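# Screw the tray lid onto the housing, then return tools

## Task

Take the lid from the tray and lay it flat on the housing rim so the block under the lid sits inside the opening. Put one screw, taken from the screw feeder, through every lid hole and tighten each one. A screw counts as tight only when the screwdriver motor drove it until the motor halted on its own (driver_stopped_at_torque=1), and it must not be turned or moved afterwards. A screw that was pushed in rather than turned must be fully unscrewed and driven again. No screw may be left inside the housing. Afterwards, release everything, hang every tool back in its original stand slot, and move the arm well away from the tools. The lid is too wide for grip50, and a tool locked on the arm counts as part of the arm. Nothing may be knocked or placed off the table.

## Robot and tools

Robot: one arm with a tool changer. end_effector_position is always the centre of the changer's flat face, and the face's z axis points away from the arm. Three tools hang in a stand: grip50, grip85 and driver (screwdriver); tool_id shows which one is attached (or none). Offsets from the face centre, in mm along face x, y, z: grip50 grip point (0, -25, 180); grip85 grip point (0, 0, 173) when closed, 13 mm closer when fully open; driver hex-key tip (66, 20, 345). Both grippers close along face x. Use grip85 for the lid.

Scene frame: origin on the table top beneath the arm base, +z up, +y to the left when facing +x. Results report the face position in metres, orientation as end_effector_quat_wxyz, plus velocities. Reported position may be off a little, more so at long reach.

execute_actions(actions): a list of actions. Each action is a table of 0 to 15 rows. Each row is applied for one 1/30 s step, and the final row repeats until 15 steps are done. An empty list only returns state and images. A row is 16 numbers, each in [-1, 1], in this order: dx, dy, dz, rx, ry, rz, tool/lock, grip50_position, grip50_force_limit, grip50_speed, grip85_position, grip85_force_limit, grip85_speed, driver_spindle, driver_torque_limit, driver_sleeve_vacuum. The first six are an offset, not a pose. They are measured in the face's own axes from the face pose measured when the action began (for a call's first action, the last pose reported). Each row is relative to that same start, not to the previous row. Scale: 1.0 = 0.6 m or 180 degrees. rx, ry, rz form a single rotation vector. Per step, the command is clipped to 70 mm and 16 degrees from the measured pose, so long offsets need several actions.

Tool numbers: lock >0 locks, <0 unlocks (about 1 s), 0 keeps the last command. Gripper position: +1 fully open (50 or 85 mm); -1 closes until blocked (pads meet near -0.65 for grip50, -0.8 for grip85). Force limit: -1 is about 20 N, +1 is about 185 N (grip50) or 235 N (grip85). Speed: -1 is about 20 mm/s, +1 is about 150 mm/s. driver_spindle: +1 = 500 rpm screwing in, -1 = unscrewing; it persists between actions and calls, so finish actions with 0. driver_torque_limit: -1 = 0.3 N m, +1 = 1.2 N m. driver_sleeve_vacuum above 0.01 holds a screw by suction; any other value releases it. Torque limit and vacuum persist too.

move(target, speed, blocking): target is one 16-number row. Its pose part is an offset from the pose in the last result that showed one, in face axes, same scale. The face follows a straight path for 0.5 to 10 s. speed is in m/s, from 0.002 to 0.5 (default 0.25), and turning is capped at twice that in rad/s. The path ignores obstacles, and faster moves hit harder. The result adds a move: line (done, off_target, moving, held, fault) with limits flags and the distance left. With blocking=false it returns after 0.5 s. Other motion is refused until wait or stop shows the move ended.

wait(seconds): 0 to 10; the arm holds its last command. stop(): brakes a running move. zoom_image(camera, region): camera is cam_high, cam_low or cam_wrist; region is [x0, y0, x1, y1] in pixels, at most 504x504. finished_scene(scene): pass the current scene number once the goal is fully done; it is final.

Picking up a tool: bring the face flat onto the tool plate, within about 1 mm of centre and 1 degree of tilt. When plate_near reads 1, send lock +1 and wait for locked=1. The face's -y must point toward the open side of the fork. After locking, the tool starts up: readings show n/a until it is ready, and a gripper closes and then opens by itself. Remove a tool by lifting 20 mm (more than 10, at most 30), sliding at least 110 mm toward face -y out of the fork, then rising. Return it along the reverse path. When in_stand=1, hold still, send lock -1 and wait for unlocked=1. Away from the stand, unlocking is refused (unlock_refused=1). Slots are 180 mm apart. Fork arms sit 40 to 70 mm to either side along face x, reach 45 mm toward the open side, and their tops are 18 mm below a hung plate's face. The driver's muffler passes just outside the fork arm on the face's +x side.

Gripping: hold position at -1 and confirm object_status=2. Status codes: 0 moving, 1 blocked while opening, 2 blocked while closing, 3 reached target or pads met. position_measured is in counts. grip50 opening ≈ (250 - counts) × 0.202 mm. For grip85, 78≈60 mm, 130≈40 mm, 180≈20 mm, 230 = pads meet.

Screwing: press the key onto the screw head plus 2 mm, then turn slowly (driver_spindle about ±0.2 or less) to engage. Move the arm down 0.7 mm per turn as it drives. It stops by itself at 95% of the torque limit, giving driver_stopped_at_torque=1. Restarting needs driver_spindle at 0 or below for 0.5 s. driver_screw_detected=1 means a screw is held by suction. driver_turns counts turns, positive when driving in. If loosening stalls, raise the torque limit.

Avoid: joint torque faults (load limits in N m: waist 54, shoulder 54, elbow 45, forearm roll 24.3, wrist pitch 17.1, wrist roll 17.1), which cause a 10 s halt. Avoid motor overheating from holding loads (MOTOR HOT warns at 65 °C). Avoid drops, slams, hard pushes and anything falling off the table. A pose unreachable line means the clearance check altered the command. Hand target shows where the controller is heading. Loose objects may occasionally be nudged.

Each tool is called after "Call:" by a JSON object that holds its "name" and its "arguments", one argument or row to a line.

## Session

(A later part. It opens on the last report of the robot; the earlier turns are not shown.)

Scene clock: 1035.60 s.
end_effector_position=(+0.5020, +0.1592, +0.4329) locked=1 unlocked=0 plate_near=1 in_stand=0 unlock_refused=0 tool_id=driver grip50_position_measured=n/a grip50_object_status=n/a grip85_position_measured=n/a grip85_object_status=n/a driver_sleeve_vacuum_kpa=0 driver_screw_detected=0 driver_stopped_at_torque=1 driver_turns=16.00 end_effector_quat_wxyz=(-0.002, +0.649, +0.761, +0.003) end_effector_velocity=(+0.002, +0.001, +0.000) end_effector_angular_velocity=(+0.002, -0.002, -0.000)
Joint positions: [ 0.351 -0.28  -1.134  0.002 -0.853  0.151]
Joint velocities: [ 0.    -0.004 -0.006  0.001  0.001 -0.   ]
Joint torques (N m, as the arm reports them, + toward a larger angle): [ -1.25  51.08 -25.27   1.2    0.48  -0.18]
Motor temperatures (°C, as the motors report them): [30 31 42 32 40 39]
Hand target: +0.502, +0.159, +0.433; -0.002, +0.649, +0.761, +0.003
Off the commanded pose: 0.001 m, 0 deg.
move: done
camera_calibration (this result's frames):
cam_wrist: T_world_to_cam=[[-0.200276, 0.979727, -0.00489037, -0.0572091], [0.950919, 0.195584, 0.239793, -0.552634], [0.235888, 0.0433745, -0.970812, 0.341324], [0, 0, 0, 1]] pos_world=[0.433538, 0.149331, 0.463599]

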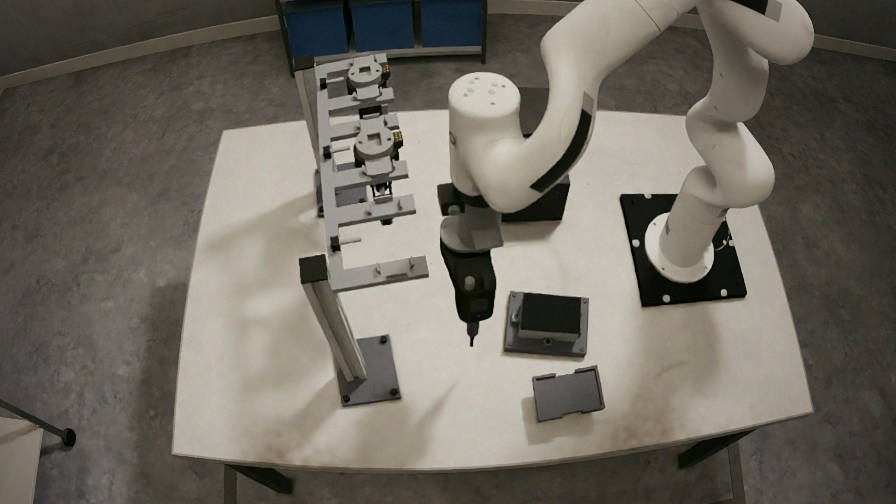

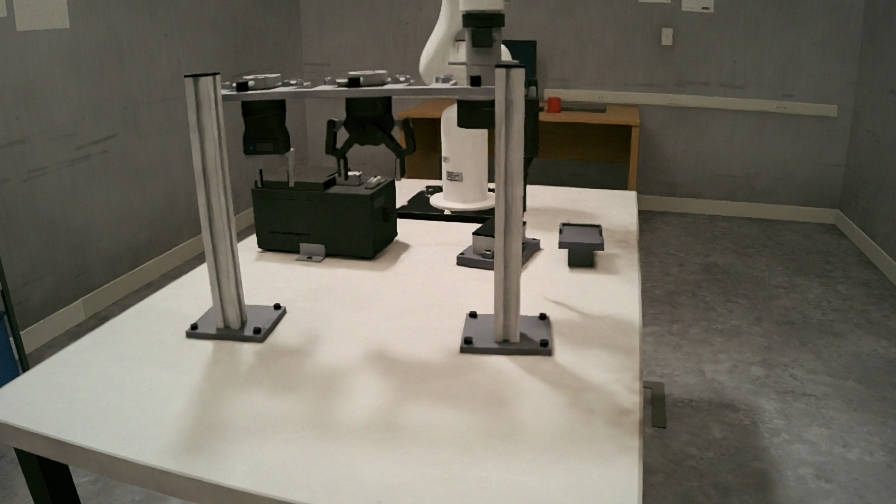

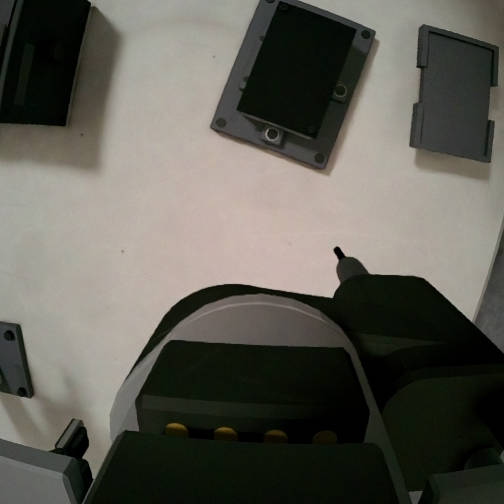

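Call:
{"name": "move", "arguments": {
  "target": [0.0003,0.22,0.001,0,0,0,0,0,0,0,0,0,0,0,-0.3,0],
  "speed": 0.1
}}

Call:
{"name": "move", "arguments": {
  "target": [0,0,0.033,0,0,0,0,0,0,0,0,0,0,0,-0.3,0],
  "speed": 0.03
}}

Scene clock: 1046.63 s.
end_effector_position=(+0.6321, +0.1800, +0.4325) locked=1 unlocked=0 plate_near=1 in_stand=0 unlock_refused=0 tool_id=driver grip50_position_measured=n/a grip50_object_status=n/a grip85_position_measured=n/a grip85_object_status=n/a driver_sleeve_vacuum_kpa=0 driver_screw_detected=0 driver_stopped_at_torque=1 driver_turns=16.00 end_effector_quat_wxyz=(-0.002, +0.649, +0.761, +0.003) end_effector_velocity=(+0.001, +0.001, +0.001) end_effector_angular_velocity=(+0.001, -0.001, +0.001)
Joint positions: [ 0.32  -0.603 -1.58   0.002 -0.977  0.121]
Joint velocities: [ 0.001 -0.002 -0.005  0.    -0.001  0.   ]
Joint torques (N m, as the arm reports them, + toward a larger angle): [ -1.82  72.2  -25.84   0.96   0.52  -0.29]
Motor temperatures (°C, as the motors report them): [30 31 42 32 40 39]
Hand target: +0.632, +0.180, +0.432; -0.002, +0.649, +0.761, +0.003
Off the commanded pose: 0.000 m, 0 deg.
move: done
camera_calibration (this result's frames):
cam_wrist: T_world_to_cam=[[-0.200502, 0.979681, -0.00482668, -0.051446], [0.950944, 0.1958, 0.239517, -0.680321], [0.235595, 0.0434336, -0.97088, 0.309555], [0, 0, 0, 1]] pos_world=[0.563702, 0.170163, 0.463241]

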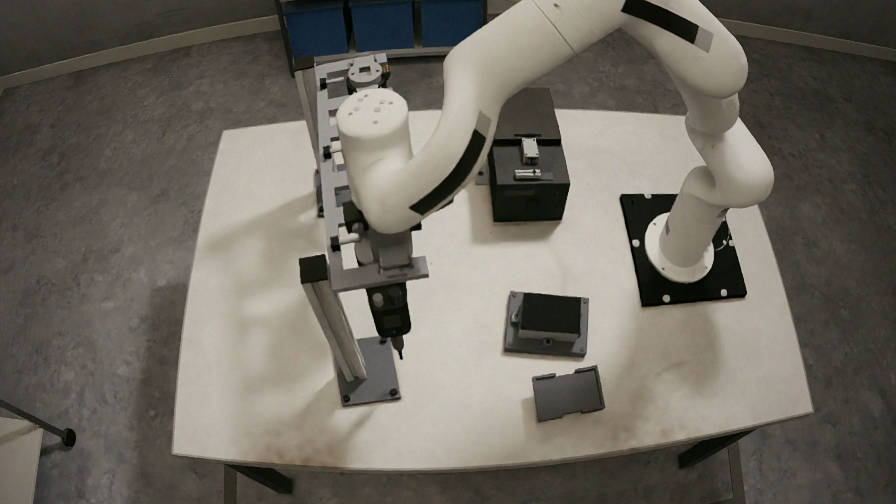

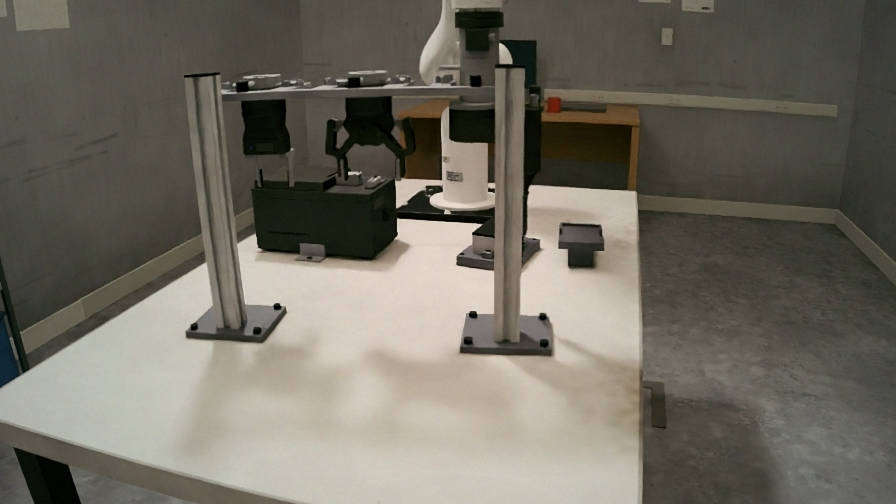

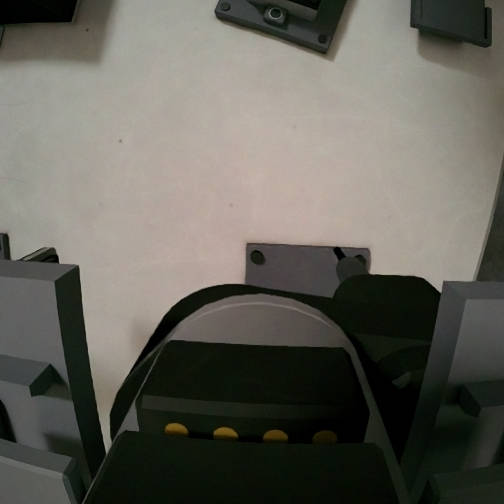

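Scene clock: 1047.60 s.
end_effector_position=(+0.6321, +0.1801, +0.4128) locked=1 unlocked=0 plate_near=1 in_stand=1 unlock_refused=0 tool_id=driver grip50_position_measured=n/a grip50_object_status=n/a grip85_position_measured=n/a grip85_object_status=n/a driver_sleeve_vacuum_kpa=0 driver_screw_detected=0 driver_stopped_at_torque=1 driver_turns=16.00 end_effector_quat_wxyz=(-0.002, +0.649, +0.761, +0.003) end_effector_velocity=(+0.001, -0.001, +0.000) end_effector_angular_velocity=(+0.000, -0.003, -0.001)
Joint positions: [ 0.32  -0.617 -1.557  0.002 -0.939  0.121]
Joint velocities: [-0.001  0.    -0.    -0.001  0.002  0.   ]
Joint torques (N m, as the arm reports them, + toward a larger angle): [ -2.17  70.64 -26.15   0.8    0.51  -0.25]
Motor temperatures (°C, as the motors report them): [30 31 42 32 40 39]
Hand target: +0.632, +0.180, +0.413; -0.002, +0.649, +0.761, +0.003
Off the commanded pose: 0.000 m, 0 deg.
move: done
camera_calibration (this result's frames):
cam_wrist: T_world_to_cam=[[-0.200445, 0.979693, -0.00485024, -0.0516771], [0.950922, 0.195745, 0.239647, -0.67569], [0.23573, 0.0434239, -0.970848, 0.290346], [0, 0, 0, 1]] pos_world=[0.563727, 0.170283, 0.443558]

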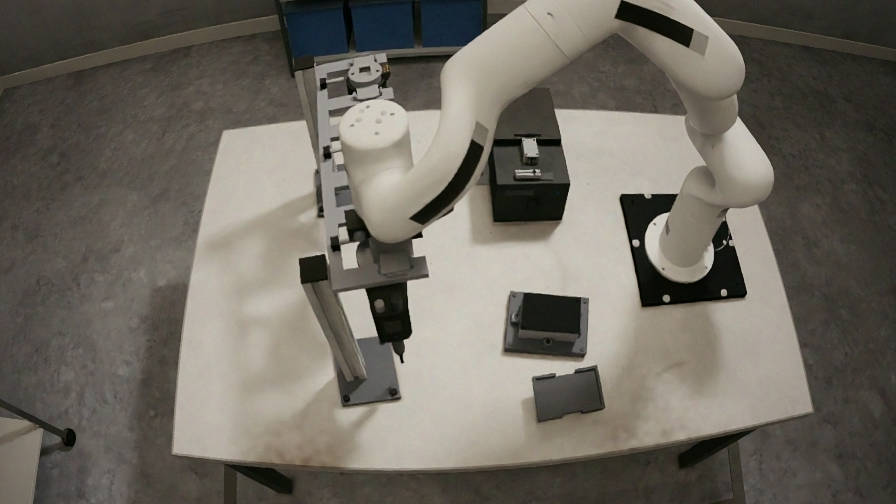

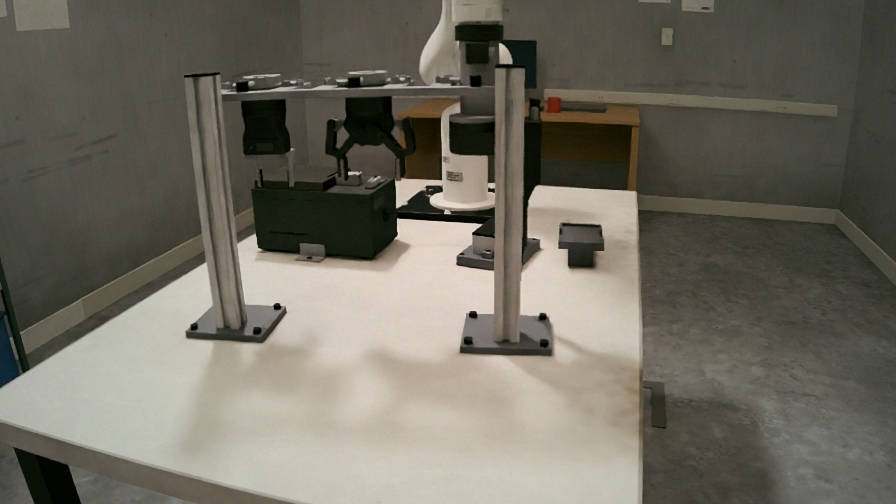

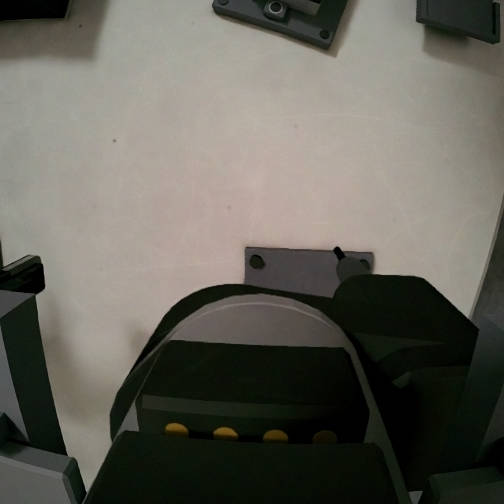

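Call:
{"name": "execute_actions", "arguments": {
  "actions": [
    [[0,0,0.0012,0,0,0,0,0,0,0,0,0,0,0,-0.3,0]],
    [[0,0,0,0,0,0,-1,0,0,0,0,0,0,0,-0.3,0]],
    [[0,0,0,0,0,0,-1,0,0,0,0,0,0,0,-0.3,0]],
    [[0,0,0,0,0,0,-1,0,0,0,0,0,0,0,-0.3,0]]
  ]
}}

Scene clock: 1055.50 s.
end_effector_position=(+0.6322, +0.1802, +0.4124) locked=0 unlocked=1 plate_near=1 in_stand=1 unlock_refused=0 tool_id=none grip50_position_measured=n/a grip50_object_status=n/a grip85_position_measured=n/a grip85_object_status=n/a driver_sleeve_vacuum_kpa=n/a driver_screw_detected=n/a driver_stopped_at_torque=n/a driver_turns=n/a end_effector_quat_wxyz=(-0.002, +0.649, +0.761, +0.003) end_effector_velocity=(-0.000, +0.000, -0.000) end_effector_angular_velocity=(-0.000, -0.001, +0.001)
Joint positions: [ 0.32  -0.618 -1.556  0.002 -0.938  0.121]
Joint velocities: [ 0.     0.     0.    -0.001  0.001 -0.001]
Joint torques (N m, as the arm reports them, + toward a larger angle): [ -0.97  50.04 -17.65   0.43   0.07  -0.36]
Motor temperatures (°C, as the motors report them): [30 31 42 32 39 39]
Hand target: +0.632, +0.180, +0.412; -0.002, +0.649, +0.761, +0.003
Off the commanded pose: 0.000 m, 0 deg.
Step readings (end_effector_position; steps 1 to 15: 1st action; 16 to 30: 2nd action; 31 to 45: 3rd action; 46 to 60: 4th action):
0: (+0.6321, +0.1801, +0.4127)
1: (+0.6321, +0.1801, +0.4127)
2: (+0.6321, +0.1801, +0.4127)
4: (+0.6322, +0.1802, +0.4126)
8: (+0.6322, +0.1802, +0.4125)
15: (+0.6322, +0.1802, +0.4125)
16: (+0.6320, +0.1801, +0.4119)
17: (+0.6320, +0.1801, +0.4120)
19: (+0.6320, +0.1801, +0.4120)
23: (+0.6321, +0.1802, +0.4121)
30: (+0.6322, +0.1802, +0.4124)
31: (+0.6322, +0.1802, +0.4124)
32: (+0.6322, +0.1802, +0.4124)
34: (+0.6322, +0.1802, +0.4124)
38: (+0.6322, +0.1802, +0.4124)
45: (+0.6322, +0.1802, +0.4124)
46: (+0.6322, +0.1802, +0.4124)
47: (+0.6322, +0.1802, +0.4124)
49: (+0.6322, +0.1802, +0.4124)
53: (+0.6322, +0.1802, +0.4124)
60: end_effector_position above
camera_calibration (this result's frames):
cam_wrist: T_world_to_cam=[[-0.200317, 0.97972, -0.0047109, -0.0518266], [0.95082, 0.195563, 0.240202, -0.675804], [0.236252, 0.0436373, -0.970711, 0.28947], [0, 0, 0, 1]] pos_world=[0.563798, 0.170306, 0.443077]

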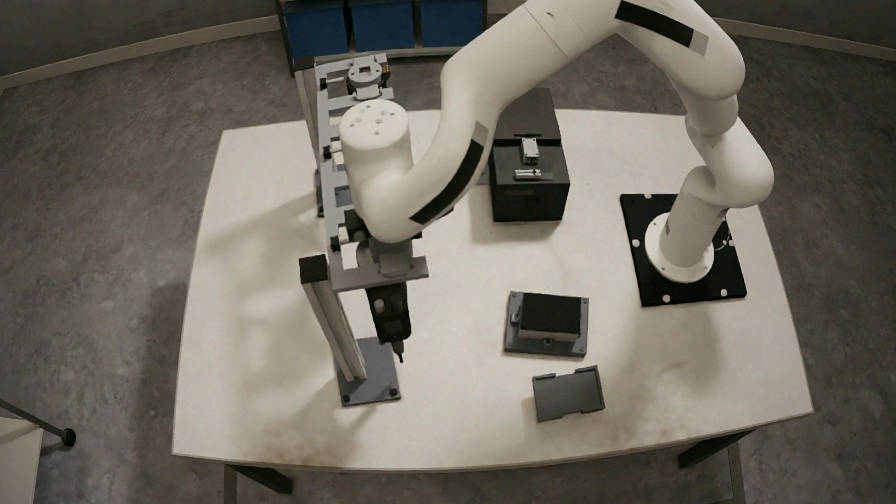

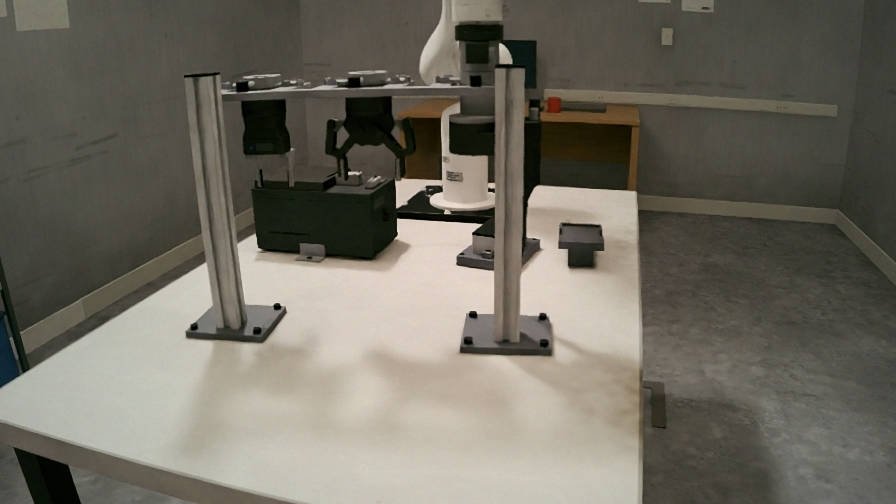

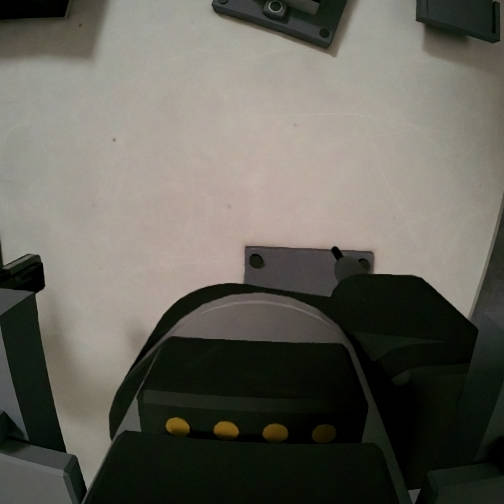

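Call:
{"name": "move", "arguments": {
  "target": [0,0,-0.1,0,0,0,0,0,0,0,0,0,0,0,0,0],
  "speed": 0.1
}}

Call:
{"name": "move", "arguments": {
  "target": [0,-0.45,-0.1,0,0,0,0,0,0,0,0,0,0,0,0,0],
  "speed": 0.25
}}

Scene clock: 1060.93 s.
end_effector_position=(+0.6321, +0.1798, +0.4721) locked=0 unlocked=1 plate_near=0 in_stand=0 unlock_refused=0 tool_id=none grip50_position_measured=n/a grip50_object_status=n/a grip85_position_measured=n/a grip85_object_status=n/a driver_sleeve_vacuum_kpa=n/a driver_screw_detected=n/a driver_stopped_at_torque=n/a driver_turns=n/a end_effector_quat_wxyz=(-0.002, +0.649, +0.761, +0.003) end_effector_velocity=(+0.000, -0.000, +0.002) end_effector_angular_velocity=(+0.001, -0.000, -0.000)
Joint positions: [ 0.32  -0.579 -1.635  0.002 -1.055  0.121]
Joint velocities: [-0.001  0.001 -0.002  0.001 -0.003 -0.001]
Joint torques (N m, as the arm reports them, + toward a larger angle): [ -2.76  48.59 -17.55   0.08  -0.11  -0.19]
Motor temperatures (°C, as the motors report them): [30 31 42 32 39 39]
Hand target: +0.632, +0.180, +0.472; -0.002, +0.649, +0.761, +0.003
Off the commanded pose: 0.000 m, 0 deg.
move: done
camera_calibration (this result's frames):
cam_wrist: T_world_to_cam=[[-0.200488, 0.979685, -0.00463817, -0.0511308], [0.950876, 0.195728, 0.239846, -0.689885], [0.235882, 0.043676, -0.9708, 0.347738], [0, 0, 0, 1]] pos_world=[0.563718, 0.169934, 0.502813]

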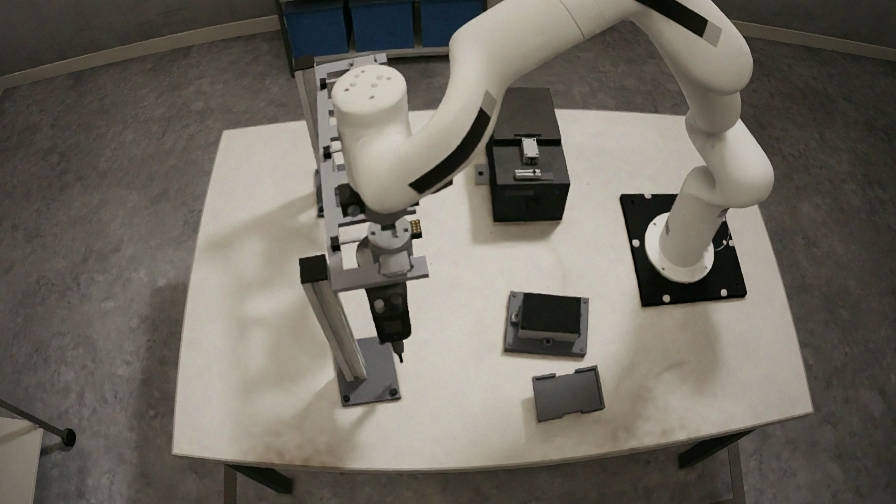

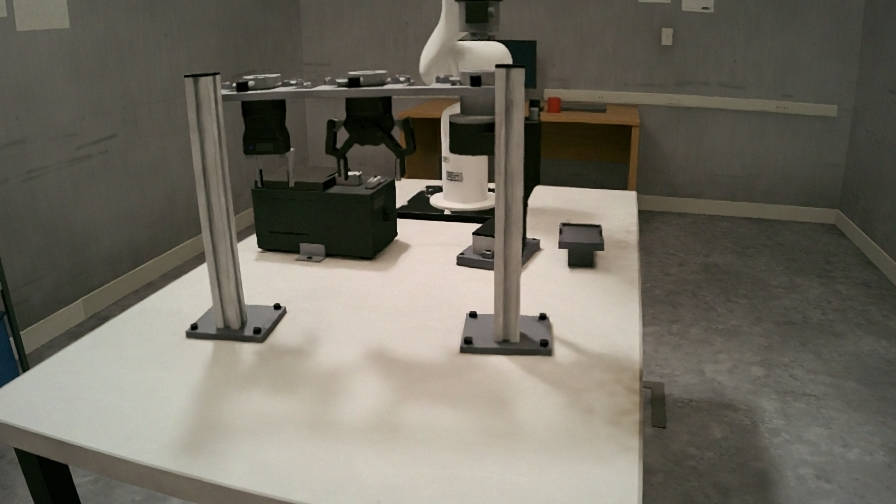

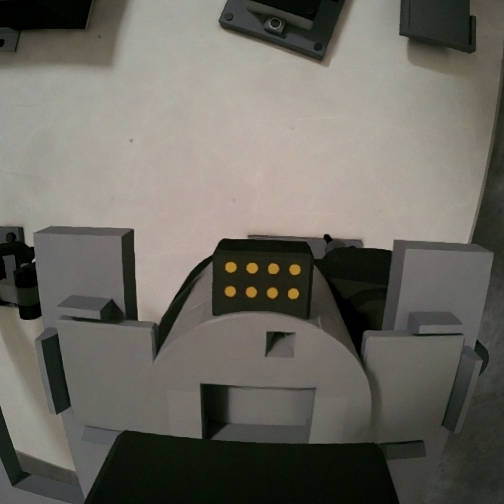

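Scene clock: 1062.57 s.
end_effector_position=(+0.3657, +0.1372, +0.5315) locked=0 unlocked=1 plate_near=0 in_stand=0 unlock_refused=0 tool_id=none grip50_position_measured=n/a grip50_object_status=n/a grip85_position_measured=n/a grip85_object_status=n/a driver_sleeve_vacuum_kpa=n/a driver_screw_detected=n/a driver_stopped_at_torque=n/a driver_turns=n/a end_effector_quat_wxyz=(-0.002, +0.649, +0.761, +0.003) end_effector_velocity=(-0.002, -0.001, +0.001) end_effector_angular_velocity=(-0.000, +0.001, -0.001)
Joint positions: [ 0.405  0.135 -0.92   0.002 -1.055  0.206]
Joint velocities: [-0.     0.004  0.003  0.    -0.003  0.001]
Joint torques (N m, as the arm reports them, + toward a larger angle): [ -1.56  13.05 -17.32   0.68   0.    -0.41]
Motor temperatures (°C, as the motors report them): [30 31 42 32 39 39]
Hand target: +0.365, +0.137, +0.532; -0.002, +0.649, +0.761, +0.003
Off the commanded pose: 0.001 m, 0 deg.
move: done
camera_calibration (this result's frames):
cam_wrist: T_world_to_cam=[[-0.200438, 0.979696, -0.00456837, -0.0626178], [0.950974, 0.195678, 0.239495, -0.442257], [0.235526, 0.0436595, -0.970887, 0.470321], [0, 0, 0, 1]] pos_world=[0.297251, 0.127353, 0.562261]

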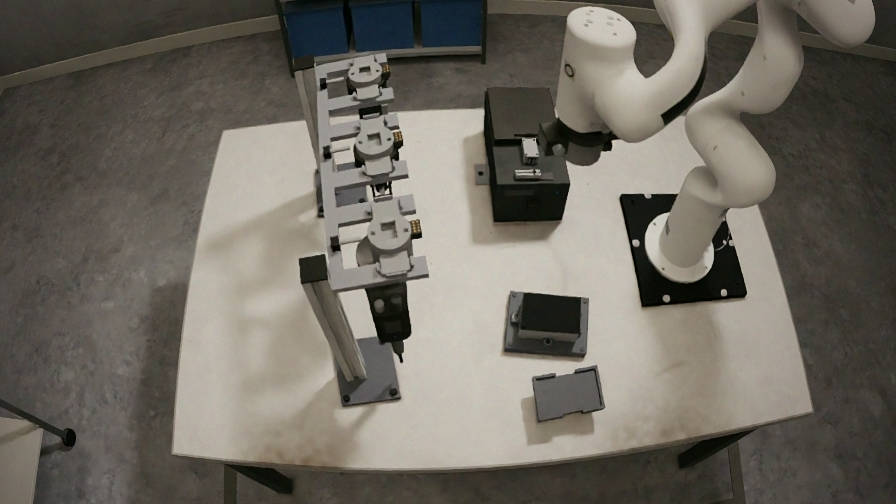

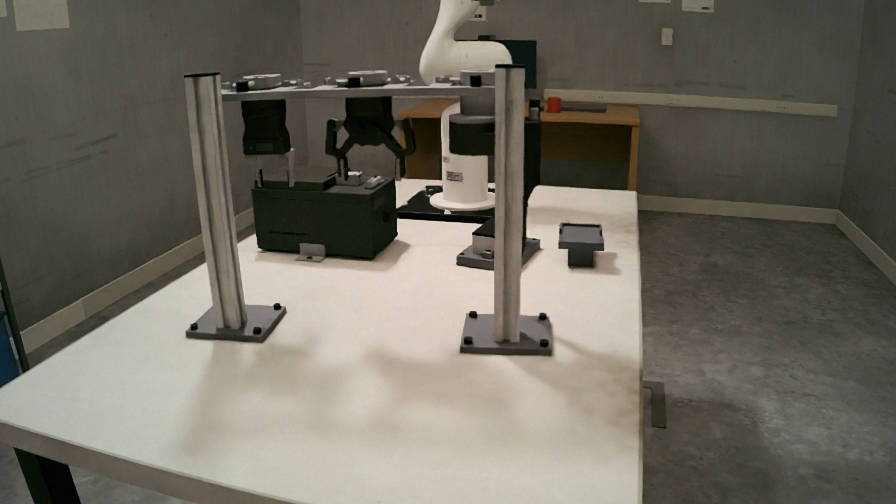

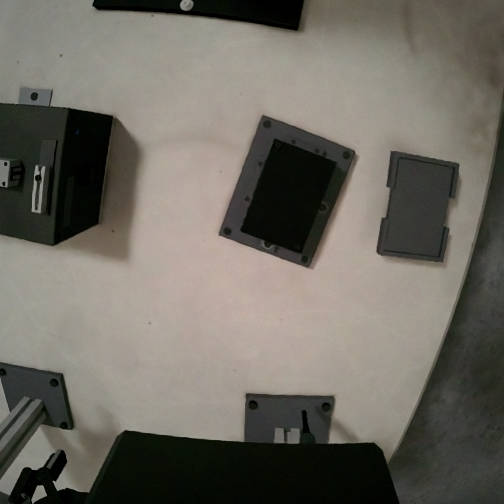

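Call:
{"name": "zoom_image", "arguments": {
  "camera": "cam_wrist",
  "region": [210,105,370,275]
}}

Region (210, 105, 370, 275) of cam_wrist's 504x504 image, scaled by 2.965, with more detail than that image has; it fills the left 474 columns of this view, and the rest is white.

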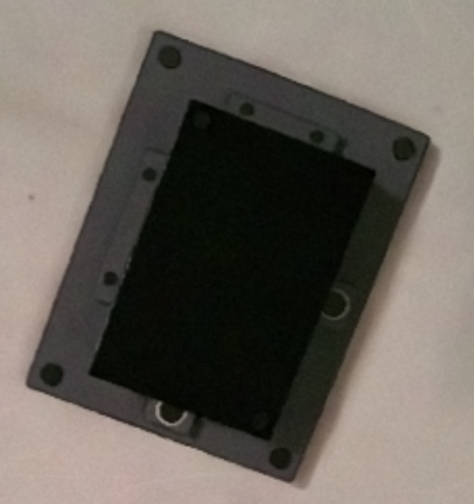

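Both screws are in and all three tools are hung; the arm is clear.

Call:
{"name": "finished_scene", "arguments": {
  "scene": 2
}}

The scene is finished: the task was done.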